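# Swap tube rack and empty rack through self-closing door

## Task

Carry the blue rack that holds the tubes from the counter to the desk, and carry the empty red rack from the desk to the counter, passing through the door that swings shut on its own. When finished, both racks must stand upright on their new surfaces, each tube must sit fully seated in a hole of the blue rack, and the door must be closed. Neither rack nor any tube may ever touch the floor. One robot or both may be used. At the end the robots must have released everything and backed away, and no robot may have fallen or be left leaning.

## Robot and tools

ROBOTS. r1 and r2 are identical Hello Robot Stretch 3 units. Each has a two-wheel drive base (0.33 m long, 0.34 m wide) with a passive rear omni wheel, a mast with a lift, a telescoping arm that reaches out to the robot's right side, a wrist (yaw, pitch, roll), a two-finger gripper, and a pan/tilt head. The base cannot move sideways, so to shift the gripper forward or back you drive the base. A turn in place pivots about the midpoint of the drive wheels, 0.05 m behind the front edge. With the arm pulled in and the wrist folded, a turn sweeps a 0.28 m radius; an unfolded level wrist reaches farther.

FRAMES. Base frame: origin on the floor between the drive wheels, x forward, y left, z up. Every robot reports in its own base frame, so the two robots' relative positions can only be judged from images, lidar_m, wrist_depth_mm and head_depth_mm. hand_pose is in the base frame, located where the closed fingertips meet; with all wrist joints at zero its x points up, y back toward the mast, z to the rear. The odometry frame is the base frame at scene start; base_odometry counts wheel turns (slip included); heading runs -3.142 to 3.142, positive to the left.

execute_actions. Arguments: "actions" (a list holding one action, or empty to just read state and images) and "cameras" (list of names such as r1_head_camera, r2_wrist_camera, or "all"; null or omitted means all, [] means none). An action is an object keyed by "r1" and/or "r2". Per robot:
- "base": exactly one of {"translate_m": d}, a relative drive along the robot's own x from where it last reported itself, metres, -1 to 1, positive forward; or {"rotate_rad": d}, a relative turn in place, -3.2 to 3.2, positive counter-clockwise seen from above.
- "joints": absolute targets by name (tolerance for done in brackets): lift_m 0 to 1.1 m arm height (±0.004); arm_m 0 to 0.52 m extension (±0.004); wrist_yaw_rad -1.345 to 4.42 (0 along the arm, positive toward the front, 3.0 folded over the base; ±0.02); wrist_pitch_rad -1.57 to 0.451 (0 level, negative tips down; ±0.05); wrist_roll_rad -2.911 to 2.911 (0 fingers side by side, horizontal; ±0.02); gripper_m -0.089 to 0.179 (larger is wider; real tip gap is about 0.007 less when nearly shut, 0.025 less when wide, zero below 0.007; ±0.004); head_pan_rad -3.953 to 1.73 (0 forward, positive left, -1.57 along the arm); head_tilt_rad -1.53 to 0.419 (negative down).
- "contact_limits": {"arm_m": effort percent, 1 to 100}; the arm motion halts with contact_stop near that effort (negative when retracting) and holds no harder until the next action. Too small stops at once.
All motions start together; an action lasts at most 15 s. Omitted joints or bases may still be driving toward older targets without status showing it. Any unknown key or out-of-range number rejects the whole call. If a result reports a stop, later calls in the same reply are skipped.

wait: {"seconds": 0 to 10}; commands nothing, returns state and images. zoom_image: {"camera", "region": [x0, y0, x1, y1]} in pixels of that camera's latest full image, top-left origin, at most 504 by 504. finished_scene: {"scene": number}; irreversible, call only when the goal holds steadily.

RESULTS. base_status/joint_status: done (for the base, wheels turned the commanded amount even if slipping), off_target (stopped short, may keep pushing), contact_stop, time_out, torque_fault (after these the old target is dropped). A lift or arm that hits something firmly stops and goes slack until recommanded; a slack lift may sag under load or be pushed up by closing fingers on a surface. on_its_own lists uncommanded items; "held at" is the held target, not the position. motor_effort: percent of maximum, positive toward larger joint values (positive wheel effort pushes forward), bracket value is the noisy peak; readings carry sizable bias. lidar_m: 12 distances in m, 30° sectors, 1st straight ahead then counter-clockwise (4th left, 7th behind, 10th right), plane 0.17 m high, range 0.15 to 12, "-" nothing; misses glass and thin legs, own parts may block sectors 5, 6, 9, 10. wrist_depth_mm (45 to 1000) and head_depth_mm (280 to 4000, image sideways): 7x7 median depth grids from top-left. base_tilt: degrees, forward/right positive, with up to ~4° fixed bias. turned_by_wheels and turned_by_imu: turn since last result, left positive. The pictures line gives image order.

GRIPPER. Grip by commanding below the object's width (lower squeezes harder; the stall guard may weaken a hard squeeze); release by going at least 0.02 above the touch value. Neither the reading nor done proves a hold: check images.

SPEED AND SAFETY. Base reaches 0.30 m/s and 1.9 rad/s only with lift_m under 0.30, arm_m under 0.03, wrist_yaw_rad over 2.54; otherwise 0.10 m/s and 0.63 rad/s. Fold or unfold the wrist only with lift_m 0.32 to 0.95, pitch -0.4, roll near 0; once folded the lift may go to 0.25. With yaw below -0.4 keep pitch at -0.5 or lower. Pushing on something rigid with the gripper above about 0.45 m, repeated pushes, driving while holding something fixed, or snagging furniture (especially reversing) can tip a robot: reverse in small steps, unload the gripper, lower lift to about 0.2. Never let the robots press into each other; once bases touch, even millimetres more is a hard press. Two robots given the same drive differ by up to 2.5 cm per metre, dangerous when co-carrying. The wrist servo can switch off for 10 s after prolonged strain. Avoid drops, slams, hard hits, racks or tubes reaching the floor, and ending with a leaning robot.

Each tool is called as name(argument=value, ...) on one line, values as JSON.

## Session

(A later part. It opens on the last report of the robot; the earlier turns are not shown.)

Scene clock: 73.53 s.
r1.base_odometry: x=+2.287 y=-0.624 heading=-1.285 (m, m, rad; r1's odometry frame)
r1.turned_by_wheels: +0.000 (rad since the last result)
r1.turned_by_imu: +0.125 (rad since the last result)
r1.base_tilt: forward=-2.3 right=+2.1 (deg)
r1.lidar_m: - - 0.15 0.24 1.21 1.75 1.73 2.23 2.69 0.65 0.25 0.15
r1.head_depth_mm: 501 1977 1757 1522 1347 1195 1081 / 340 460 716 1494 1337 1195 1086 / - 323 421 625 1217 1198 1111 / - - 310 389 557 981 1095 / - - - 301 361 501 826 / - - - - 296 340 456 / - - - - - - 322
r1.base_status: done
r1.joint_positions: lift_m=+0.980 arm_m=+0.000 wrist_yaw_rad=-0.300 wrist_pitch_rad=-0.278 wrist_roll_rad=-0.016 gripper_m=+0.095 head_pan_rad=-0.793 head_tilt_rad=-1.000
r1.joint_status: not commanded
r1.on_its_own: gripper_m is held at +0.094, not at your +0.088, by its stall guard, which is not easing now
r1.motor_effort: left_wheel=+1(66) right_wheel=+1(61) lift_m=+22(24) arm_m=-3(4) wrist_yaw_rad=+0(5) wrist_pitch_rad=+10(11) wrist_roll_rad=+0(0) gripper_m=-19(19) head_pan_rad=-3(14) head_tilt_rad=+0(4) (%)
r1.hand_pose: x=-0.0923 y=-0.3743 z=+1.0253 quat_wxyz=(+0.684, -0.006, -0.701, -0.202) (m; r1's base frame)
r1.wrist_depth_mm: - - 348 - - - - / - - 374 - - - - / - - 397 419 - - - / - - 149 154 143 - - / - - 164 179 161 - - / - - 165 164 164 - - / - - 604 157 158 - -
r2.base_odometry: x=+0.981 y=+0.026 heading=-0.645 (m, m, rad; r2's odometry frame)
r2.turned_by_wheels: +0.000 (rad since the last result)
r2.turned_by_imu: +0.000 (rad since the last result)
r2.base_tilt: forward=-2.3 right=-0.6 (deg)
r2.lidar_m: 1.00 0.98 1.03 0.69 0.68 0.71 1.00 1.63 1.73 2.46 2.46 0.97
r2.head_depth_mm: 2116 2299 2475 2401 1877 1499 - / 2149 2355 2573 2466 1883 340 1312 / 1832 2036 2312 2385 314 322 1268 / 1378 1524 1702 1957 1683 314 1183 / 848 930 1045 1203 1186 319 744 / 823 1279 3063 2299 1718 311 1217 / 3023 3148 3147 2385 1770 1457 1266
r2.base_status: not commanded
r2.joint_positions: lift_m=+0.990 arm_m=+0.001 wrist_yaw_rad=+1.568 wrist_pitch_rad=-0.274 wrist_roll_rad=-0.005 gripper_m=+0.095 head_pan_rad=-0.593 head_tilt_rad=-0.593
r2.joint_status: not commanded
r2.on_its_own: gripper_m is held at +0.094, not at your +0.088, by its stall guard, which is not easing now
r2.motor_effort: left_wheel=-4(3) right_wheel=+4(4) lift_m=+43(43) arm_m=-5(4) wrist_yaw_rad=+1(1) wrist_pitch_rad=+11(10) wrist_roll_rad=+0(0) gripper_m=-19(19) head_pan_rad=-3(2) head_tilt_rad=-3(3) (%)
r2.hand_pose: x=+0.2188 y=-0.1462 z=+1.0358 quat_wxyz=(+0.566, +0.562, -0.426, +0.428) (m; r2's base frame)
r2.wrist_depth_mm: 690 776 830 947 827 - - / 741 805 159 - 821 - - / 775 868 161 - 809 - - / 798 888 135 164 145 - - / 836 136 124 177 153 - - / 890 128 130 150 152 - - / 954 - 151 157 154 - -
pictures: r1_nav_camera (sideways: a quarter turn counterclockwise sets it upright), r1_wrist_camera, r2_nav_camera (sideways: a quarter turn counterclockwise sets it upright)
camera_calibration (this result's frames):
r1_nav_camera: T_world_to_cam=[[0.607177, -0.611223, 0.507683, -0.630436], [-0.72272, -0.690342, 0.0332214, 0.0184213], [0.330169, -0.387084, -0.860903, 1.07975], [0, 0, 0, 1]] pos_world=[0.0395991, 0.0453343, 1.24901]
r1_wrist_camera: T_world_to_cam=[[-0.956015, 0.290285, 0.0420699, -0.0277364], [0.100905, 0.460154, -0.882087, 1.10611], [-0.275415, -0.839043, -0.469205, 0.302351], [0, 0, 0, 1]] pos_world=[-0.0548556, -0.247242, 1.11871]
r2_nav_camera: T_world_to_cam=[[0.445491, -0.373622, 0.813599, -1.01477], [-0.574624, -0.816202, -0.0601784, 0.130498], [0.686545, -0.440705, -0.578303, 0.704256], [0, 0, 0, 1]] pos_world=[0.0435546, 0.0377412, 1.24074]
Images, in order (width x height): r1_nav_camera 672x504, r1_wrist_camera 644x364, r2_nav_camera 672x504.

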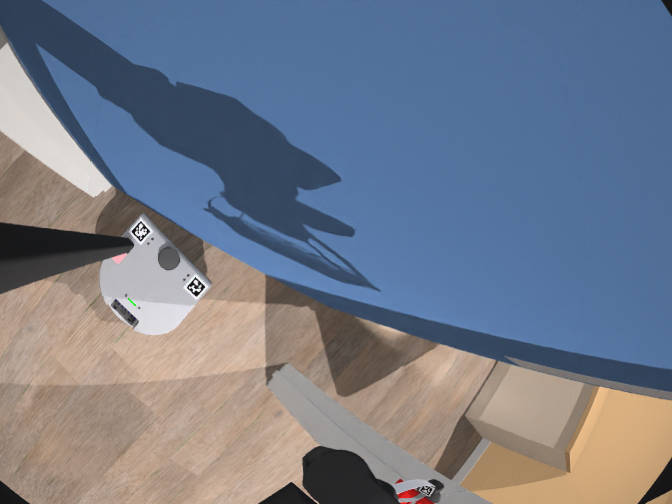

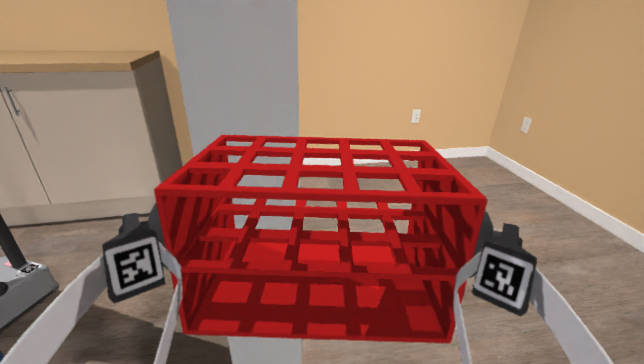

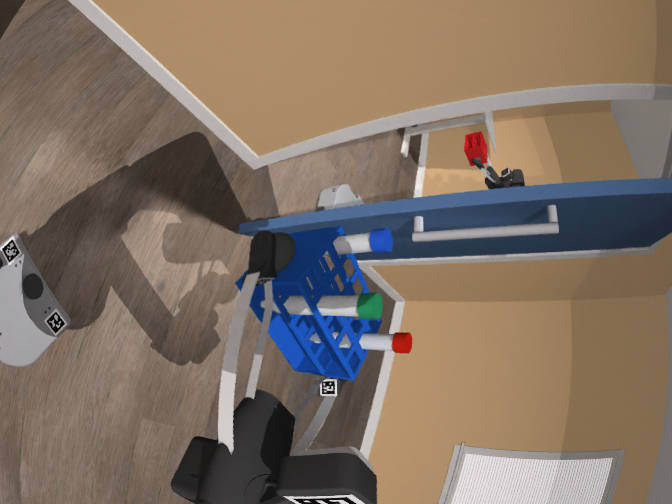

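execute_actions(actions=[{"r1":{"base":{"rotate_rad":-0.2}}}], cameras=[])

execute_actions(actions=[{"r1":{"base":{"translate_m":0.2},"joints":{"head_pan_rad":0}}}], cameras=["r1_nav_camera","r1_wrist_camera","r2_nav_camera"])

Scene clock: 77.70 s.
r1.base_odometry: x=+2.287 y=-0.624 heading=-1.484 (m, m, rad; r1's odometry frame)
r1.turned_by_wheels: -0.199 (rad since the last result)
r1.turned_by_imu: -0.140 (rad since the last result)
r1.base_tilt: forward=-2.3 right=+2.1 (deg)
r1.lidar_m: - - 0.15 0.18 0.38 1.52 2.09 1.72 2.79 0.65 0.24 0.15
r1.head_depth_mm: 1832 2068 1762 1525 1231 1199 1082 / 366 522 1647 1521 1338 1199 1083 / 291 334 436 673 1275 1197 1114 / - - 310 375 537 953 1096 / - - - 297 342 449 704 / - - - - - 315 384 / - - - - - - 297
r1.base_status: done
r1.joint_positions: lift_m=+0.980 arm_m=+0.000 wrist_yaw_rad=-0.300 wrist_pitch_rad=-0.278 wrist_roll_rad=-0.016 gripper_m=+0.095 head_pan_rad=-0.794 head_tilt_rad=-1.000
r1.joint_status: not commanded
r1.on_its_own: gripper_m is held at +0.094, not at your +0.088, by its stall guard, which is not easing now
r1.motor_effort: left_wheel=+16(71) right_wheel=+0(11) lift_m=+22(22) arm_m=-3(3) wrist_yaw_rad=-1(2) wrist_pitch_rad=+11(11) wrist_roll_rad=+0(0) gripper_m=-19(19) head_pan_rad=-2(3) head_tilt_rad=+0(0) (%)
r1.hand_pose: x=-0.0924 y=-0.3743 z=+1.0253 quat_wxyz=(+0.684, -0.006, -0.701, -0.202) (m; r1's base frame)
r1.wrist_depth_mm: - 326 - - - - - / - 347 - - - - - / - 371 404 - - - - / - 397 149 154 143 - - / - 420 164 180 161 - - / - - 165 164 164 - - / - - 566 157 158 - -
r2.base_odometry: x=+0.981 y=+0.026 heading=-0.645 (m, m, rad; r2's odometry frame)
r2.turned_by_wheels: +0.000 (rad since the last result)
r2.turned_by_imu: +0.000 (rad since the last result)
r2.base_tilt: forward=-2.2 right=-0.6 (deg)
r2.lidar_m: 1.00 0.98 1.03 0.70 0.69 0.71 1.00 1.64 1.73 2.47 2.46 1.01
r2.head_depth_mm: 2100 2294 2470 2441 1875 1501 - / 2141 2372 2614 2447 1884 340 1304 / 1827 2038 2347 2337 314 322 1268 / 1457 1606 1802 2056 1739 313 1190 / 1111 1200 1297 1420 1382 319 746 / 852 956 1030 1166 1268 311 1214 / 2788 1292 3221 2399 1755 1450 1261
r2.base_status: not commanded
r2.joint_positions: lift_m=+0.990 arm_m=+0.001 wrist_yaw_rad=+1.568 wrist_pitch_rad=-0.274 wrist_roll_rad=-0.005 gripper_m=+0.095 head_pan_rad=-0.593 head_tilt_rad=-0.593
r2.joint_status: not commanded
r2.on_its_own: gripper_m is held at +0.094, not at your +0.088, by its stall guard, which is not easing now
r2.motor_effort: left_wheel=-4(3) right_wheel=+4(4) lift_m=+43(43) arm_m=-4(4) wrist_yaw_rad=+1(1) wrist_pitch_rad=+10(10) wrist_roll_rad=+1(0) gripper_m=-19(19) head_pan_rad=-3(2) head_tilt_rad=-4(4) (%)
r2.hand_pose: x=+0.2188 y=-0.1462 z=+1.0358 quat_wxyz=(+0.566, +0.562, -0.426, +0.428) (m; r2's base frame)
r2.wrist_depth_mm: 702 765 881 915 811 - - / 742 822 159 - 821 - - / 769 850 162 - 874 - - / 799 862 135 165 145 - - / 844 136 124 176 154 - - / 881 128 130 150 151 - - / 979 - 150 157 154 - -
pictures: none
No camera images: the call's "cameras" was empty. Leave "cameras" out to get every camera's image.

Scene clock: 81.43 s.
r1.base_odometry: x=+2.305 y=-0.823 heading=-1.484 (m, m, rad; r1's odometry frame)
r1.turned_by_wheels: +0.000 (rad since the last result)
r1.turned_by_imu: +0.289 (rad since the last result)
r1.base_tilt: forward=-2.4 right=+2.2 (deg)
r1.lidar_m: 0.23 0.20 0.20 0.22 0.37 1.93 1.87 2.54 0.69 2.11 1.59 0.42
r1.head_depth_mm: 373 493 729 1467 1340 1198 1082 / 315 397 537 824 1320 1194 1083 / 288 332 425 589 953 1199 1090 / - 298 352 457 651 1135 1088 / - - 308 374 495 730 1067 / - - - 316 398 538 831 / - - - 289 333 426 592
r1.base_status: done
r1.joint_positions: lift_m=+0.980 arm_m=+0.000 wrist_yaw_rad=-0.300 wrist_pitch_rad=-0.278 wrist_roll_rad=-0.016 gripper_m=+0.095 head_pan_rad=-0.007 head_tilt_rad=-1.000
r1.joint_status: all done
r1.on_its_own: gripper_m is held at +0.094, not at your +0.088, by its stall guard, which is not easing now
r1.motor_effort: left_wheel=+0(60) right_wheel=+1(5) lift_m=+22(22) arm_m=-3(3) wrist_yaw_rad=-1(0) wrist_pitch_rad=+10(11) wrist_roll_rad=+0(0) gripper_m=-18(18) head_pan_rad=+3(42) head_tilt_rad=+0(1) (%)
r1.hand_pose: x=-0.0924 y=-0.3743 z=+1.0253 quat_wxyz=(+0.684, -0.006, -0.701, -0.202) (m; r1's base frame)
r1.wrist_depth_mm: - - - - 383 - - / - - - - 410 - - / - - - 753 434 - - / - - 148 154 143 - - / - - 164 179 160 - - / - - 166 164 165 - - / - - - 157 158 - -
r2.base_odometry: x=+0.981 y=+0.026 heading=-0.645 (m, m, rad; r2's odometry frame)
r2.turned_by_wheels: +0.000 (rad since the last result)
r2.turned_by_imu: +0.000 (rad since the last result)
r2.base_tilt: forward=-2.2 right=-0.6 (deg)
r2.lidar_m: 1.00 0.98 1.03 0.69 0.69 0.71 1.00 1.63 1.72 2.46 1.15 1.40
r2.head_depth_mm: 1097 1166 1235 1303 1394 1477 - / 1237 1321 1414 1513 1525 341 1308 / 1419 1534 1660 1769 314 322 1271 / 1525 1690 1871 2024 1751 314 1183 / 1450 2817 3051 2385 1779 318 745 / 2783 2911 3266 2388 1708 312 1211 / 2978 3343 3289 2402 1779 1462 1254
r2.base_status: not commanded
r2.joint_positions: lift_m=+0.990 arm_m=+0.001 wrist_yaw_rad=+1.568 wrist_pitch_rad=-0.274 wrist_roll_rad=-0.005 gripper_m=+0.095 head_pan_rad=-0.593 head_tilt_rad=-0.593
r2.joint_status: not commanded
r2.on_its_own: gripper_m is held at +0.094, not at your +0.088, by its stall guard, which is not easing now
r2.motor_effort: left_wheel=-4(3) right_wheel=+4(4) lift_m=+42(43) arm_m=-5(4) wrist_yaw_rad=+1(1) wrist_pitch_rad=+10(10) wrist_roll_rad=+0(0) gripper_m=-20(19) head_pan_rad=-3(2) head_tilt_rad=-3(4) (%)
r2.hand_pose: x=+0.2188 y=-0.1462 z=+1.0358 quat_wxyz=(+0.566, +0.562, -0.426, +0.428) (m; r2's base frame)
r2.wrist_depth_mm: 687 767 859 966 - - - / 720 790 160 - - - - / 760 859 162 - - - - / 806 873 135 165 145 - - / 869 136 124 176 154 - 995 / 880 128 129 149 152 - 946 / 993 - 151 158 153 - 914
pictures: r1_nav_camera (sideways: a quarter turn counterclockwise sets it upright), r1_wrist_camera, r2_nav_camera (sideways: a quarter turn counterclockwise sets it upright)
camera_calibration (this result's frames):
r1_nav_camera: T_world_to_cam=[[0.86132, -0.00212102, 0.508059, -0.632476], [-0.0220527, -0.999205, 0.0332148, 0.0141558], [0.507585, -0.0398127, -0.860682, 1.07838], [0, 0, 0, 1]] pos_world=[-0.00229341, 0.0557363, 1.24901]
r1_wrist_camera: T_world_to_cam=[[-0.955895, 0.29068, 0.0420701, -0.0276765], [0.101095, 0.460112, -0.882087, 1.10611], [-0.275762, -0.838929, -0.469205, 0.30236], [0, 0, 0, 1]] pos_world=[-0.0548978, -0.247229, 1.11871]
r2_nav_camera: T_world_to_cam=[[0.445492, -0.373622, 0.813599, -1.01477], [-0.574624, -0.816202, -0.0601784, 0.130498], [0.686545, -0.440705, -0.578303, 0.704256], [0, 0, 0, 1]] pos_world=[0.0435546, 0.0377412, 1.24074]
Images, in order (width x height): r1_nav_camera 672x504, r1_wrist_camera 644x364, r2_nav_camera 672x504.

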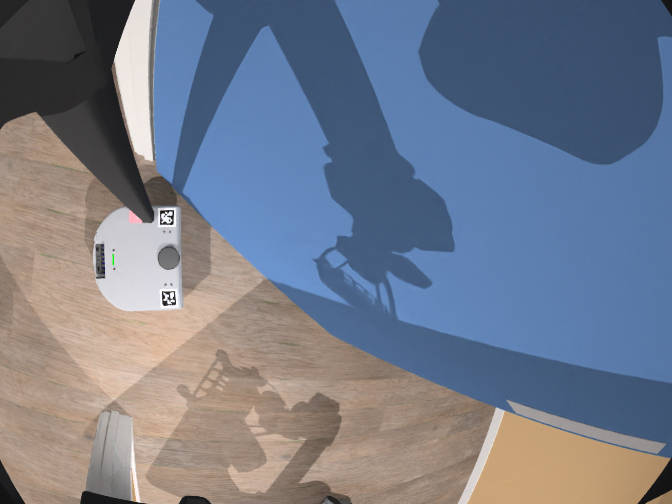

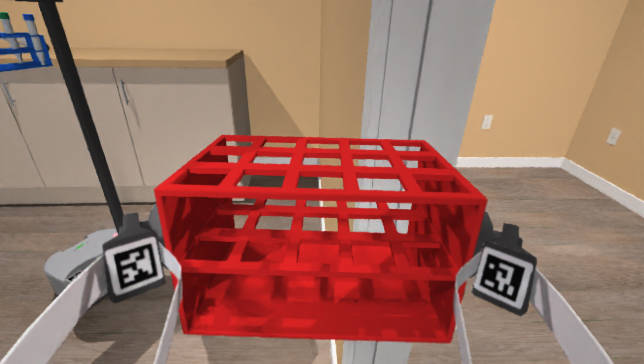

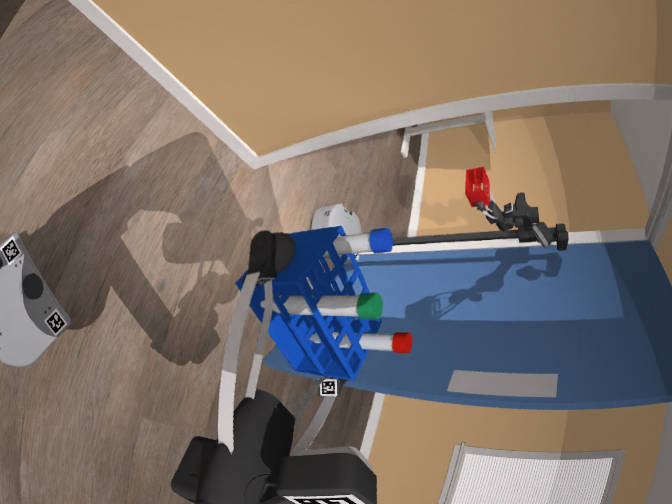

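execute_actions(actions=[{"r1":{"base":{"rotate_rad":-0.55},"joints":{"wrist_yaw_rad":0.5}}}], cameras=[])

execute_actions(actions=[{"r1":{"base":{"translate_m":0.25}}}], cameras=["r1_nav_camera","r2_nav_camera"])

Scene clock: 86.73 s.
r1.base_odometry: x=+2.304 y=-0.823 heading=-2.034 (m, m, rad; r1's odometry frame)
r1.turned_by_wheels: -0.550 (rad since the last result)
r1.turned_by_imu: -0.382 (rad since the last result)
r1.base_tilt: forward=-2.3 right=+2.1 (deg)
r1.lidar_m: 0.24 0.18 0.17 0.18 0.25 1.39 1.91 1.85 2.74 0.68 1.60 0.66
r1.head_depth_mm: 2345 2090 1771 1524 1340 1197 1084 / 474 635 1657 1523 1342 1203 1081 / 363 451 595 871 1296 1199 1089 / 301 350 431 561 802 1157 1087 / - 296 338 413 530 740 1056 / - - 293 327 397 503 684 / - - - 291 318 381 478
r1.base_status: done
r1.joint_positions: lift_m=+0.980 arm_m=+0.000 wrist_yaw_rad=+0.500 wrist_pitch_rad=-0.278 wrist_roll_rad=-0.016 gripper_m=+0.095 head_pan_rad=-0.006 head_tilt_rad=-0.998
r1.joint_status: all done
r1.on_its_own: gripper_m is held at +0.094, not at your +0.088, by its stall guard, which is not easing now
r1.motor_effort: left_wheel=+6(71) right_wheel=+0(13) lift_m=+22(22) arm_m=-3(3) wrist_yaw_rad=-1(11) wrist_pitch_rad=+11(11) wrist_roll_rad=+0(0) gripper_m=-19(19) head_pan_rad=+3(4) head_tilt_rad=-1(0) (%)
r1.hand_pose: x=+0.0935 y=-0.3557 z=+1.0252 quat_wxyz=(+0.708, +0.268, -0.648, +0.080) (m; r1's base frame)
r1.wrist_depth_mm: - - - - - 358 315 / - - - - - 377 334 / - - - - - 393 366 / - - 148 154 142 406 - / - - 164 179 160 421 - / - - 165 164 164 - - / - - - 157 158 546 -
r2.base_odometry: x=+0.981 y=+0.026 heading=-0.645 (m, m, rad; r2's odometry frame)
r2.turned_by_wheels: +0.000 (rad since the last result)
r2.turned_by_imu: +0.000 (rad since the last result)
r2.base_tilt: forward=-2.2 right=-0.6 (deg)
r2.lidar_m: 1.00 0.97 1.03 0.69 0.68 0.71 1.00 1.63 1.73 2.46 1.04 1.21
r2.head_depth_mm: 929 971 1023 1143 1799 1493 - / 1096 1152 1221 1291 1275 340 1303 / 1333 1420 1521 1620 314 322 1272 / 1510 1673 1863 2006 1742 314 1185 / 2534 2774 3144 2384 1785 319 748 / 2808 3028 3224 2374 1696 311 1216 / 3006 3299 3207 2354 1786 1454 1259
r2.base_status: not commanded
r2.joint_positions: lift_m=+0.990 arm_m=+0.001 wrist_yaw_rad=+1.568 wrist_pitch_rad=-0.274 wrist_roll_rad=-0.005 gripper_m=+0.095 head_pan_rad=-0.593 head_tilt_rad=-0.593
r2.joint_status: not commanded
r2.on_its_own: gripper_m is held at +0.094, not at your +0.088, by its stall guard, which is not easing now
r2.motor_effort: left_wheel=-3(3) right_wheel=+4(4) lift_m=+43(43) arm_m=-5(5) wrist_yaw_rad=+2(1) wrist_pitch_rad=+10(10) wrist_roll_rad=+0(1) gripper_m=-19(19) head_pan_rad=-2(4) head_tilt_rad=-3(4) (%)
r2.hand_pose: x=+0.2188 y=-0.1462 z=+1.0358 quat_wxyz=(+0.566, +0.562, -0.426, +0.428) (m; r2's base frame)
r2.wrist_depth_mm: 687 756 876 962 - - 884 / 742 810 160 - - - 881 / 763 855 162 - - - 850 / 829 897 135 164 145 - 846 / 841 137 124 176 154 - 822 / 898 128 129 150 152 - 778 / 986 - 151 157 153 - 822
pictures: none
No camera images: the call's "cameras" was empty. Leave "cameras" out to get every camera's image.

Scene clock: 91.47 s.
r1.base_odometry: x=+2.193 y=-1.046 heading=-2.034 (m, m, rad; r1's odometry frame)
r1.turned_by_wheels: +0.000 (rad since the last result)
r1.turned_by_imu: +0.010 (rad since the last result)
r1.base_tilt: forward=-2.4 right=+2.1 (deg)
r1.lidar_m: 0.36 0.21 0.18 0.18 0.20 0.35 2.16 2.07 0.72 0.77 1.45 2.48
r1.head_depth_mm: 2240 2089 1769 1533 1340 1204 1086 / 2200 2107 1768 1526 1348 1198 1082 / 2155 2082 1763 1522 1344 1199 1088 / 2116 2086 1761 1522 1317 1199 1089 / 471 532 613 716 858 1072 1076 / 363 398 440 490 554 634 735 / 300 317 343 373 408 450 502
r1.base_status: done
r1.joint_positions: lift_m=+0.980 arm_m=+0.000 wrist_yaw_rad=+0.500 wrist_pitch_rad=-0.278 wrist_roll_rad=-0.016 gripper_m=+0.095 head_pan_rad=-0.006 head_tilt_rad=-0.998
r1.joint_status: not commanded
r1.on_its_own: gripper_m is held at +0.094, not at your +0.088, by its stall guard, which is not easing now
r1.motor_effort: left_wheel=+5(54) right_wheel=+1(6) lift_m=+22(22) arm_m=-3(3) wrist_yaw_rad=-1(0) wrist_pitch_rad=+11(11) wrist_roll_rad=+0(0) gripper_m=-18(18) head_pan_rad=+2(2) head_tilt_rad=+0(0) (%)
r1.hand_pose: x=+0.0935 y=-0.3557 z=+1.0252 quat_wxyz=(+0.708, +0.268, -0.648, +0.080) (m; r1's base frame)
r1.wrist_depth_mm: - - - - - - 751 / - - - - - - 699 / - - - - - - 661 / - - 149 154 143 - 622 / - - 164 180 161 849 578 / - - 164 163 164 - 540 / - - - 157 158 928 456
r2.base_odometry: x=+0.981 y=+0.026 heading=-0.645 (m, m, rad; r2's odometry frame)
r2.turned_by_wheels: +0.000 (rad since the last result)
r2.turned_by_imu: +0.000 (rad since the last result)
r2.base_tilt: forward=-2.2 right=-0.5 (deg)
r2.lidar_m: 1.00 0.98 1.03 0.69 0.68 0.71 1.00 1.63 1.72 2.47 1.25 1.44
r2.head_depth_mm: 1186 1259 1355 1450 1571 1507 - / 1311 1403 1504 1632 1691 340 1301 / 1334 1544 1694 1798 314 322 1270 / 1577 1145 2029 2133 1679 314 1184 / 2617 2846 3097 2390 1791 319 744 / 2809 3088 3235 2379 1700 312 1209 / 3000 3304 3238 2375 1779 1448 1261
r2.base_status: not commanded
r2.joint_positions: lift_m=+0.990 arm_m=+0.001 wrist_yaw_rad=+1.568 wrist_pitch_rad=-0.274 wrist_roll_rad=-0.005 gripper_m=+0.095 head_pan_rad=-0.593 head_tilt_rad=-0.593
r2.joint_status: not commanded
r2.on_its_own: gripper_m is held at +0.094, not at your +0.088, by its stall guard, which is not easing now
r2.motor_effort: left_wheel=-4(3) right_wheel=+4(4) lift_m=+42(43) arm_m=-4(4) wrist_yaw_rad=+1(1) wrist_pitch_rad=+10(10) wrist_roll_rad=+1(0) gripper_m=-19(19) head_pan_rad=-3(4) head_tilt_rad=-4(3) (%)
r2.hand_pose: x=+0.2188 y=-0.1462 z=+1.0358 quat_wxyz=(+0.566, +0.562, -0.426, +0.428) (m; r2's base frame)
r2.wrist_depth_mm: 718 775 834 958 - - - / 728 802 159 - - - - / 766 850 161 - - - - / 813 882 135 165 145 - - / 859 136 124 177 153 - - / 892 128 129 150 152 - - / 974 - 150 157 153 - -
pictures: r1_nav_camera (sideways: a quarter turn counterclockwise sets it upright), r2_nav_camera (sideways: a quarter turn counterclockwise sets it upright)
camera_calibration (this result's frames):
r1_nav_camera: T_world_to_cam=[[0.860188, -0.00113521, 0.509975, -0.634965], [-0.0209906, -0.999229, 0.033181, 0.0141932], [0.509544, -0.0392466, -0.859549, 1.0769], [0, 0, 0, 1]] pos_world=[-0.00223904, 0.055726, 1.24899]
r2_nav_camera: T_world_to_cam=[[0.445492, -0.373622, 0.813599, -1.01477], [-0.574624, -0.816202, -0.0601784, 0.130498], [0.686545, -0.440705, -0.578303, 0.704256], [0, 0, 0, 1]] pos_world=[0.0435546, 0.0377412, 1.24074]
Images, in order (width x height): r1_nav_camera 672x504, r2_nav_camera 672x504.

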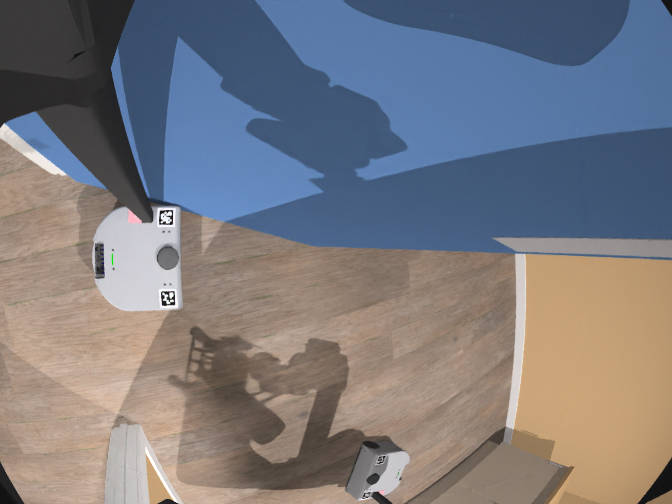

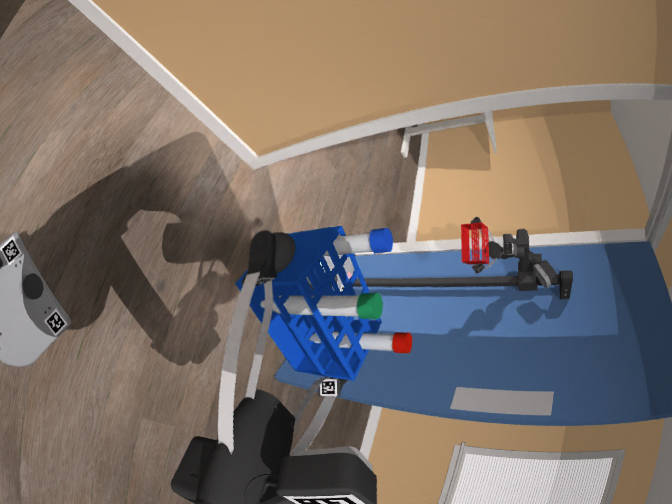

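execute_actions(actions=[{"r1":{"base":{"translate_m":0.33},"joints":{"wrist_yaw_rad":0}}}], cameras=["r1_nav_camera"])

execute_actions(actions=[{"r1":{"base":{"rotate_rad":1.3},"joints":{"wrist_yaw_rad":-0.3}}}], cameras=["r1_nav_camera","r2_nav_camera"])

Scene clock: 95.97 s.
r1.base_odometry: x=+2.045 y=-1.342 heading=-2.034 (m, m, rad; r1's odometry frame)
r1.turned_by_wheels: +0.000 (rad since the last result)
r1.turned_by_imu: +0.001 (rad since the last result)
r1.base_tilt: forward=-2.3 right=+2.2 (deg)
r1.lidar_m: 1.98 0.22 0.18 0.18 0.19 0.29 2.48 2.39 0.87 1.62 1.28 2.17
r1.head_depth_mm: 1908 2098 1767 1528 1344 1196 1083 / 1880 2070 1753 1519 1337 1197 1083 / 1845 2030 1759 1525 1345 1198 1089 / 1822 2034 1764 1522 1337 1200 1089 / 1783 2007 1753 1524 1338 1196 1081 / 1754 1975 1756 1521 1273 696 760 / 1721 1985 1763 435 453 480 512
r1.base_status: done
r1.joint_positions: lift_m=+0.980 arm_m=+0.000 wrist_yaw_rad=+0.002 wrist_pitch_rad=-0.278 wrist_roll_rad=-0.016 gripper_m=+0.095 head_pan_rad=-0.006 head_tilt_rad=-0.998
r1.joint_status: all done
r1.on_its_own: gripper_m is held at +0.094, not at your +0.088, by its stall guard, which is not easing now
r1.motor_effort: left_wheel=+5(20) right_wheel=+0(4) lift_m=+22(22) arm_m=-3(3) wrist_yaw_rad=-3(4) wrist_pitch_rad=+11(11) wrist_roll_rad=+0(0) gripper_m=-19(18) head_pan_rad=+3(3) head_tilt_rad=+0(1) (%)
r1.hand_pose: x=-0.0209 y=-0.3850 z=+1.0252 quat_wxyz=(+0.706, +0.100, -0.694, -0.097) (m; r1's base frame)
r1.wrist_depth_mm: - 752 - - - 820 584 / - - - - - 824 584 / - - - - - 842 591 / - - 149 154 143 786 587 / - - 164 178 160 724 584 / - - 165 164 164 - 578 / - - - 157 158 861 636
r2.base_odometry: x=+0.981 y=+0.026 heading=-0.645 (m, m, rad; r2's odometry frame)
r2.turned_by_wheels: +0.000 (rad since the last result)
r2.turned_by_imu: +0.000 (rad since the last result)
r2.base_tilt: forward=-2.3 right=-0.5 (deg)
r2.lidar_m: 1.00 0.98 1.03 0.69 0.68 0.71 1.00 1.63 1.73 2.47 1.28 1.58
r2.head_depth_mm: 1165 1297 1430 1535 1671 1497 - / 1332 1004 1575 1718 1614 341 1310 / 1498 1564 1740 1916 314 322 1269 / 1678 1816 2017 2193 1738 314 1193 / 2608 2853 3127 2391 1787 319 743 / 2798 3118 3283 2412 1701 311 1207 / 2980 3336 3230 2391 1787 1452 1260
r2.base_status: not commanded
r2.joint_positions: lift_m=+0.990 arm_m=+0.001 wrist_yaw_rad=+1.568 wrist_pitch_rad=-0.274 wrist_roll_rad=-0.005 gripper_m=+0.095 head_pan_rad=-0.593 head_tilt_rad=-0.593
r2.joint_status: not commanded
r2.on_its_own: gripper_m is held at +0.094, not at your +0.088, by its stall guard, which is not easing now
r2.motor_effort: left_wheel=-4(3) right_wheel=+4(4) lift_m=+43(43) arm_m=-5(5) wrist_yaw_rad=+1(1) wrist_pitch_rad=+10(10) wrist_roll_rad=+0(0) gripper_m=-19(20) head_pan_rad=-3(2) head_tilt_rad=-3(3) (%)
r2.hand_pose: x=+0.2188 y=-0.1462 z=+1.0358 quat_wxyz=(+0.566, +0.562, -0.426, +0.428) (m; r2's base frame)
r2.wrist_depth_mm: 705 765 865 958 - - - / 747 807 161 - - - 689 / 778 834 161 - - - - / 804 895 136 165 145 - - / 874 137 124 176 153 - - / 892 129 129 149 152 - - / 966 - 151 158 153 - -
pictures: r1_nav_camera (sideways: a quarter turn counterclockwise sets it upright)
camera_calibration (this result's frames):
r1_nav_camera: T_world_to_cam=[[0.860188, -0.00113602, 0.509976, -0.634966], [-0.0209915, -0.999229, 0.033181, 0.0141932], [0.509545, -0.0392471, -0.859549, 1.0769], [0, 0, 0, 1]] pos_world=[-0.00223896, 0.055726, 1.24899]
Images, in order (width x height): r1_nav_camera 672x504.

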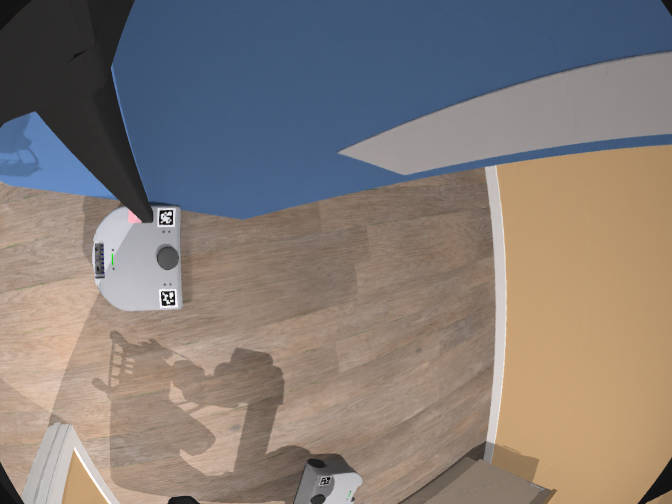

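Scene clock: 100.07 s.
r1.base_odometry: x=+2.045 y=-1.342 heading=-0.734 (m, m, rad; r1's odometry frame)
r1.turned_by_wheels: +1.300 (rad since the last result)
r1.turned_by_imu: +1.311 (rad since the last result)
r1.base_tilt: forward=-2.4 right=+2.2 (deg)
r1.lidar_m: - - 0.15 0.27 2.80 0.87 1.04 1.28 2.09 0.20 0.15 -
r1.head_depth_mm: - - - - - - 692 / - - - - - - 759 / - - - - - - 597 / - - - - - - 686 / - - - - - - 744 / - - - - - - 1038 / - - - - - - 1036
r1.base_status: done
r1.joint_positions: lift_m=+0.980 arm_m=+0.000 wrist_yaw_rad=-0.300 wrist_pitch_rad=-0.278 wrist_roll_rad=-0.016 gripper_m=+0.095 head_pan_rad=-0.007 head_tilt_rad=-1.001
r1.joint_status: all done
r1.on_its_own: gripper_m is held at +0.094, not at your +0.088, by its stall guard, which is not easing now
r1.motor_effort: left_wheel=-1(16) right_wheel=+6(34) lift_m=+22(22) arm_m=-3(3) wrist_yaw_rad=+1(3) wrist_pitch_rad=+11(11) wrist_roll_rad=+0(0) gripper_m=-18(18) head_pan_rad=+4(9) head_tilt_rad=+1(2) (%)
r1.hand_pose: x=-0.0924 y=-0.3743 z=+1.0252 quat_wxyz=(+0.684, -0.006, -0.701, -0.202) (m; r1's base frame)
r1.wrist_depth_mm: - - - - - - 701 / - - - - - - - / - - - - - - - / - - 148 154 143 - - / - - 165 179 161 - - / - - 165 164 165 - - / - - - 157 158 - -
r2.base_odometry: x=+0.981 y=+0.026 heading=-0.645 (m, m, rad; r2's odometry frame)
r2.turned_by_wheels: +0.000 (rad since the last result)
r2.turned_by_imu: +0.000 (rad since the last result)
r2.base_tilt: forward=-2.3 right=-0.5 (deg)
r2.lidar_m: 1.00 0.98 1.03 0.69 0.68 0.71 1.00 1.63 1.73 2.46 1.21 1.32
r2.head_depth_mm: 1066 1224 1305 1387 1497 1472 - / 1059 1290 1414 1555 1606 340 1303 / 1446 1561 1699 1816 314 322 1262 / 1677 1815 2026 2185 1735 314 1181 / 2584 2871 3133 2385 1795 319 746 / 2797 3100 3207 2409 1686 311 1212 / 2987 3355 3248 2384 1769 1455 1255
r2.base_status: not commanded
r2.joint_positions: lift_m=+0.990 arm_m=+0.001 wrist_yaw_rad=+1.568 wrist_pitch_rad=-0.274 wrist_roll_rad=-0.005 gripper_m=+0.095 head_pan_rad=-0.593 head_tilt_rad=-0.593
r2.joint_status: not commanded
r2.on_its_own: gripper_m is held at +0.094, not at your +0.088, by its stall guard, which is not easing now
r2.motor_effort: left_wheel=-4(3) right_wheel=+4(4) lift_m=+42(43) arm_m=-5(5) wrist_yaw_rad=+1(1) wrist_pitch_rad=+10(10) wrist_roll_rad=+0(0) gripper_m=-19(19) head_pan_rad=-3(3) head_tilt_rad=-4(4) (%)
r2.hand_pose: x=+0.2188 y=-0.1462 z=+1.0358 quat_wxyz=(+0.566, +0.562, -0.426, +0.428) (m; r2's base frame)
r2.wrist_depth_mm: 708 757 883 954 - - 757 / 724 794 159 - - - - / 760 860 161 - - - 949 / 802 884 136 164 145 - - / 875 136 125 176 154 - - / 879 128 130 149 152 - - / 960 - 151 158 154 - -
pictures: r1_nav_camera (sideways: a quarter turn counterclockwise sets it upright), r2_nav_camera (sideways: a quarter turn counterclockwise sets it upright)
camera_calibration (this result's frames):
r1_nav_camera: T_world_to_cam=[[0.861569, -0.00222854, 0.507636, -0.631926], [-0.0221591, -0.999202, 0.0332223, 0.0141468], [0.507157, -0.039872, -0.860931, 1.07871], [0, 0, 0, 1]] pos_world=[-0.00231256, 0.0557375, 1.24901]
r2_nav_camera: T_world_to_cam=[[0.445491, -0.373622, 0.813599, -1.01477], [-0.574624, -0.816202, -0.0601784, 0.130498], [0.686545, -0.440705, -0.578303, 0.704256], [0, 0, 0, 1]] pos_world=[0.0435546, 0.0377412, 1.24074]
Images, in order (width x height): r1_nav_camera 672x504, r2_nav_camera 672x504.

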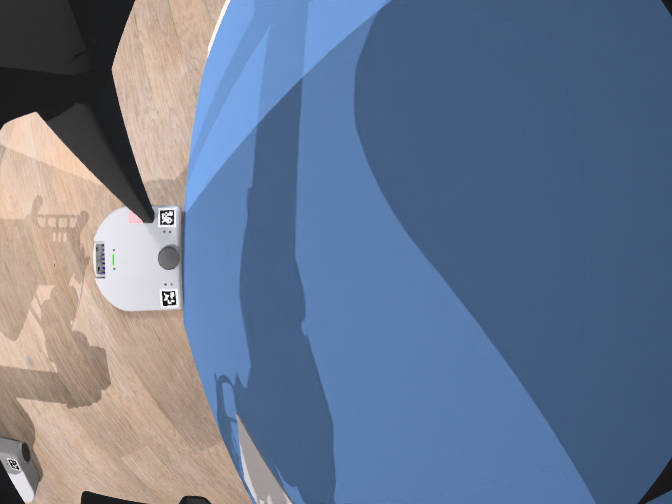

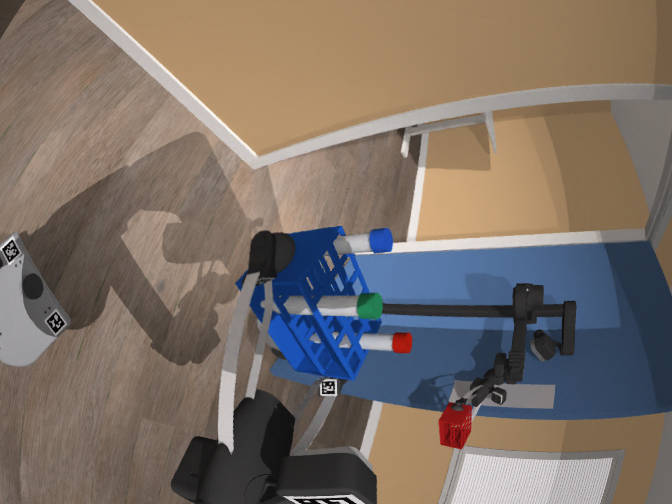

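execute_actions(actions=[{"r1":{"base":{"translate_m":0.33},"joints":{"head_pan_rad":1.7}},"r2":{"base":{"rotate_rad":-0.4},"joints":{"head_pan_rad":0.1,"head_tilt_rad":-0.9}}}], cameras=["r1_nav_camera","r2_nav_camera","r2_head_camera"])

Scene clock: 105.77 s.
r1.base_odometry: x=+2.290 y=-1.563 heading=-0.734 (m, m, rad; r1's odometry frame)
r1.turned_by_wheels: +0.000 (rad since the last result)
r1.turned_by_imu: +0.002 (rad since the last result)
r1.base_tilt: forward=-2.3 right=+2.1 (deg)
r1.lidar_m: 0.15 - 0.15 0.18 0.60 1.18 1.26 1.55 2.39 1.87 1.85 0.16
r1.head_depth_mm: - - - - - - 305 / - - - - 303 336 412 / - - 299 330 400 517 731 / 295 324 389 499 693 1136 - / 374 450 585 1018 1315 1212 - / - - - - - 1167 - / - - - - 1290 1193 1078
r1.base_status: done
r1.joint_positions: lift_m=+0.980 arm_m=+0.000 wrist_yaw_rad=-0.300 wrist_pitch_rad=-0.278 wrist_roll_rad=-0.016 gripper_m=+0.095 head_pan_rad=+1.693 head_tilt_rad=-1.000
r1.joint_status: all done
r1.on_its_own: gripper_m is held at +0.094, not at your +0.088, by its stall guard, which is not easing now
r1.motor_effort: left_wheel=+8(49) right_wheel=+2(22) lift_m=+22(22) arm_m=-3(3) wrist_yaw_rad=-1(1) wrist_pitch_rad=+11(11) wrist_roll_rad=+0(0) gripper_m=-19(19) head_pan_rad=+3(45) head_tilt_rad=+0(1) (%)
r1.hand_pose: x=-0.0923 y=-0.3743 z=+1.0252 quat_wxyz=(+0.684, -0.006, -0.701, -0.202) (m; r1's base frame)
r1.wrist_depth_mm: - - - - - - - / - - - - - - - / - - - - - - - / - - 148 154 143 - - / - - 164 179 161 - - / - - 165 164 165 - - / - - - 157 158 - -
r2.base_odometry: x=+0.981 y=+0.026 heading=-1.044 (m, m, rad; r2's odometry frame)
r2.turned_by_wheels: -0.400 (rad since the last result)
r2.turned_by_imu: -0.401 (rad since the last result)
r2.base_tilt: forward=-2.3 right=-0.5 (deg)
r2.lidar_m: 1.17 0.98 0.98 1.09 0.68 0.67 0.74 1.16 1.63 1.82 2.47 1.54
r2.head_depth_mm: 1744 1882 1948 1682 - 1250 1130 / 2755 2518 2012 1670 1437 1261 1120 / 2942 2523 2029 1685 1446 1267 1127 / 3166 2500 2027 1686 1436 1269 1127 / 3079 2328 1445 1613 1444 1277 1117 / 999 1122 1282 1492 1441 1269 1131 / 921 1033 1162 1344 1427 1264 1132
r2.base_status: done
r2.joint_positions: lift_m=+0.990 arm_m=+0.001 wrist_yaw_rad=+1.569 wrist_pitch_rad=-0.274 wrist_roll_rad=-0.005 gripper_m=+0.095 head_pan_rad=+0.093 head_tilt_rad=-0.889
r2.joint_status: all done
r2.on_its_own: gripper_m is held at +0.094, not at your +0.088, by its stall guard, which is not easing now
r2.motor_effort: left_wheel=+4(11) right_wheel=-4(9) lift_m=+43(43) arm_m=-5(5) wrist_yaw_rad=+1(1) wrist_pitch_rad=+10(11) wrist_roll_rad=+0(0) gripper_m=-19(19) head_pan_rad=+3(27) head_tilt_rad=-6(28) (%)
r2.hand_pose: x=+0.2188 y=-0.1461 z=+1.0358 quat_wxyz=(+0.566, +0.562, -0.426, +0.428) (m; r2's base frame)
r2.wrist_depth_mm: 755 859 - - - - - / 781 931 159 - - - - / 823 968 115 - - - - / 834 982 122 165 144 - - / 864 136 126 178 153 - - / 899 128 130 150 152 - - / 958 - 150 157 154 - -
pictures: r1_nav_camera (sideways: a quarter turn counterclockwise sets it upright), r2_head_camera (sideways: a quarter turn clockwise sets it upright), r2_nav_camera (sideways: a quarter turn counterclockwise sets it upright)
camera_calibration (this result's frames):
r1_nav_camera: T_world_to_cam=[[-0.10888, 0.854462, 0.507976, -0.62645], [0.993717, 0.106878, 0.0332163, 0.00795768], [-0.0259093, 0.508401, -0.860731, 1.0817], [0, 0, 0, 1]] pos_world=[-0.0480896, -0.0155099, 1.24901]
r2_head_camera: T_world_to_cam=[[-0.734362, -0.124618, -0.66722, 0.885681], [-0.153649, 0.988005, -0.0154214, 0.0200203], [0.661139, 0.0911931, -0.744701, 0.922679], [0, 0, 0, 1]] pos_world=[0.0434672, 0.00645007, 1.27837]
r2_nav_camera: T_world_to_cam=[[0.792527, 0.0125736, 0.609707, -0.751166], [0.0555155, -0.997124, -0.0515986, 0.115462], [0.607305, 0.0747415, -0.790945, 0.981311], [0, 0, 0, 1]] pos_world=[-0.00704539, 0.0512306, 1.24011]
Images, in order (width x height): r1_nav_camera 672x504, r2_head_camera 896x504, r2_nav_camera 672x504.

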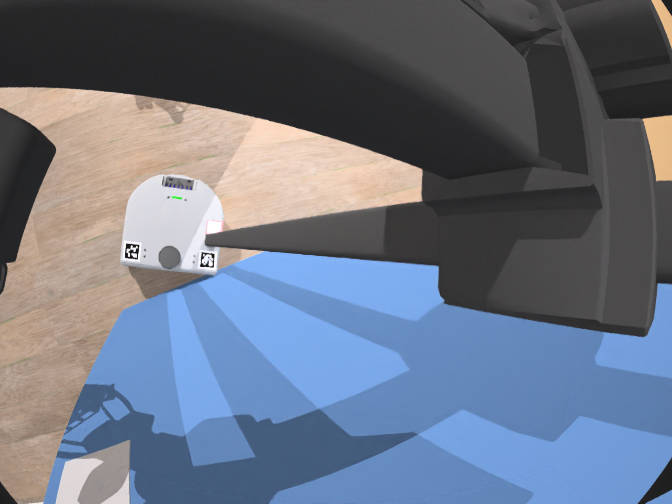

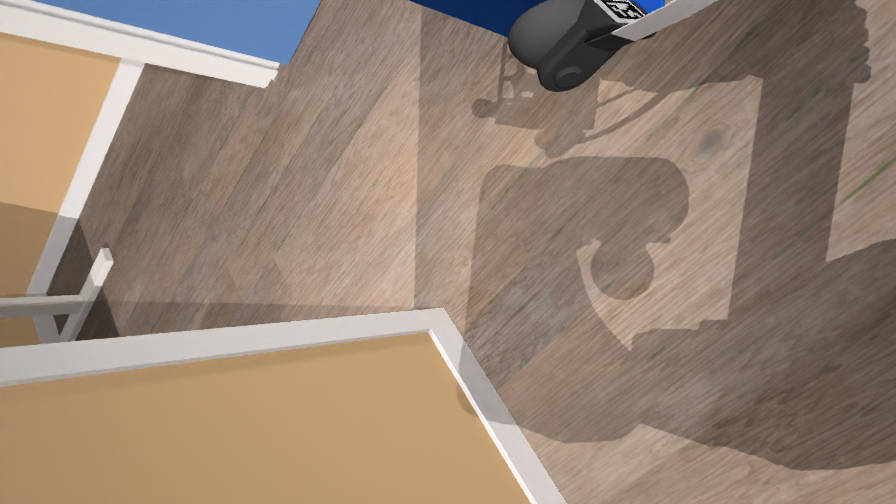

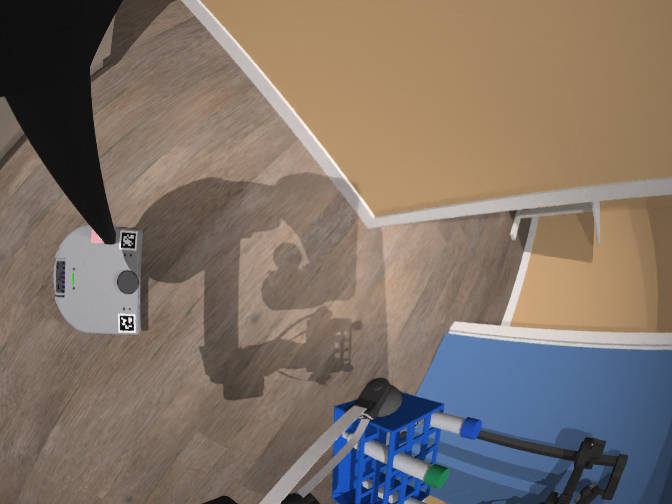

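execute_actions(actions=[{"r1":{"base":{"translate_m":0.1}},"r2":{"base":{"translate_m":0.95},"joints":{"head_pan_rad":0}}}], cameras=["r2_nav_camera","r2_wrist_camera"])

Scene clock: 116.60 s.
r1.base_odometry: x=+2.365 y=-1.630 heading=-0.734 (m, m, rad; r1's odometry frame)
r1.turned_by_wheels: +0.000 (rad since the last result)
r1.turned_by_imu: +0.002 (rad since the last result)
r1.base_tilt: forward=-2.3 right=+2.1 (deg)
r1.lidar_m: 0.15 - 0.15 0.18 0.42 1.28 1.01 2.35 2.33 1.83 1.81 0.21
r1.head_depth_mm: - - - - - 296 332 / - - - - 302 355 470 / - - - 313 385 521 810 / - 294 327 418 584 975 - / 297 337 425 658 1104 1212 - / - - - - - 1165 - / - - - - 1290 1194 1076
r1.base_status: done
r1.joint_positions: lift_m=+0.980 arm_m=+0.000 wrist_yaw_rad=-0.300 wrist_pitch_rad=-0.278 wrist_roll_rad=-0.016 gripper_m=+0.095 head_pan_rad=+1.693 head_tilt_rad=-1.000
r1.joint_status: not commanded
r1.on_its_own: gripper_m is held at +0.094, not at your +0.088, by its stall guard, which is not easing now
r1.motor_effort: left_wheel=+7(29) right_wheel=+2(5) lift_m=+22(22) arm_m=-3(3) wrist_yaw_rad=+0(0) wrist_pitch_rad=+10(11) wrist_roll_rad=+0(0) gripper_m=-19(19) head_pan_rad=+3(3) head_tilt_rad=+1(0) (%)
r1.hand_pose: x=-0.0923 y=-0.3743 z=+1.0252 quat_wxyz=(+0.684, -0.006, -0.701, -0.202) (m; r1's base frame)
r1.wrist_depth_mm: - - - - - - - / - - - - - - - / - - - - - - - / - - 149 154 143 - - / - - 164 179 161 - - / - - 165 163 164 - - / - - - 157 158 - -
r2.base_odometry: x=+1.458 y=-0.796 heading=-1.044 (m, m, rad; r2's odometry frame)
r2.turned_by_wheels: +0.000 (rad since the last result)
r2.turned_by_imu: +0.004 (rad since the last result)
r2.base_tilt: forward=-2.3 right=-0.6 (deg)
r2.lidar_m: 1.09 2.45 0.35 0.40 0.65 1.41 1.55 2.26 2.25 2.12 0.96 0.97
r2.head_depth_mm: 1675 1060 1162 295 302 1256 1125 / 1818 2041 2027 1580 1404 1263 1124 / 2005 2270 2025 1685 1447 1264 1126 / 2152 2418 2013 1663 1453 1261 1128 / 2385 2520 2014 1680 1446 1262 1126 / 2570 2436 2000 1696 1447 1271 1126 / 2453 2479 2004 1670 1438 1257 1110
r2.base_status: done
r2.joint_positions: lift_m=+0.990 arm_m=+0.001 wrist_yaw_rad=+1.569 wrist_pitch_rad=-0.274 wrist_roll_rad=-0.005 gripper_m=+0.095 head_pan_rad=+0.007 head_tilt_rad=-0.889
r2.joint_status: all done
r2.on_its_own: gripper_m is held at +0.094, not at your +0.088, by its stall guard, which is not easing now
r2.motor_effort: left_wheel=+3(10) right_wheel=-4(5) lift_m=+43(43) arm_m=-4(4) wrist_yaw_rad=+1(1) wrist_pitch_rad=+10(10) wrist_roll_rad=+0(0) gripper_m=-19(19) head_pan_rad=-2(9) head_tilt_rad=-5(6) (%)
r2.hand_pose: x=+0.2188 y=-0.1461 z=+1.0358 quat_wxyz=(+0.566, +0.562, -0.426, +0.428) (m; r2's base frame)
r2.wrist_depth_mm: - - - - 745 660 601 / - - 159 - 764 698 633 / - - 116 - 774 729 640 / - - 122 165 145 767 672 / - 137 125 177 154 773 722 / - 128 130 149 152 784 732 / - - 151 158 154 933 760
pictures: r2_nav_camera (sideways: a quarter turn counterclockwise sets it upright), r2_wrist_camera
camera_calibration (this result's frames):
r2_nav_camera: T_world_to_cam=[[0.790802, -0.0552713, 0.609572, -0.750979], [-0.0299995, -0.998218, -0.0515923, 0.115976], [0.611337, 0.0225124, -0.79105, 0.981422], [0, 0, 0, 1]] pos_world=[-0.00262507, 0.0521672, 1.24011]
r2_wrist_camera: T_world_to_cam=[[0.015584, -0.998273, 0.0566449, -0.212815], [-0.401365, -0.0581328, -0.914072, 1.06463], [0.915786, -0.00849035, -0.401577, 0.372184], [0, 0, 0, 1]] pos_world=[0.0897815, -0.147398, 1.13467]
Images, in order (width x height): r2_nav_camera 672x504, r2_wrist_camera 644x364.

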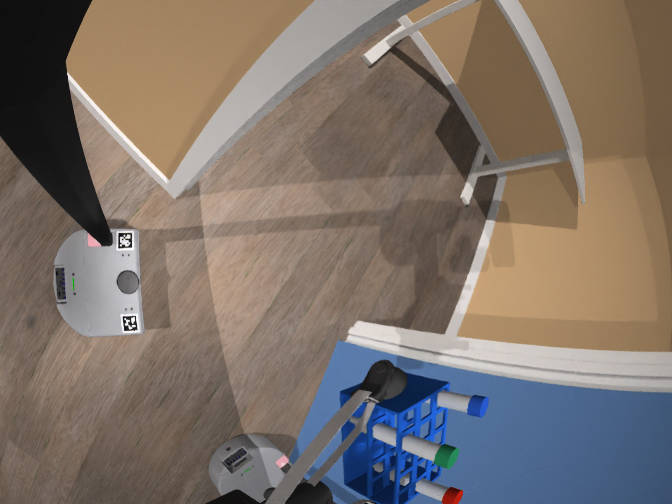

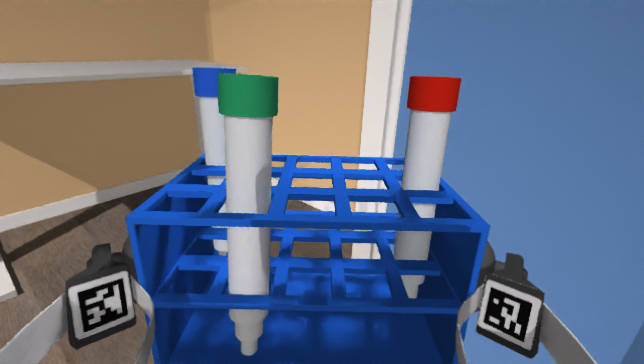

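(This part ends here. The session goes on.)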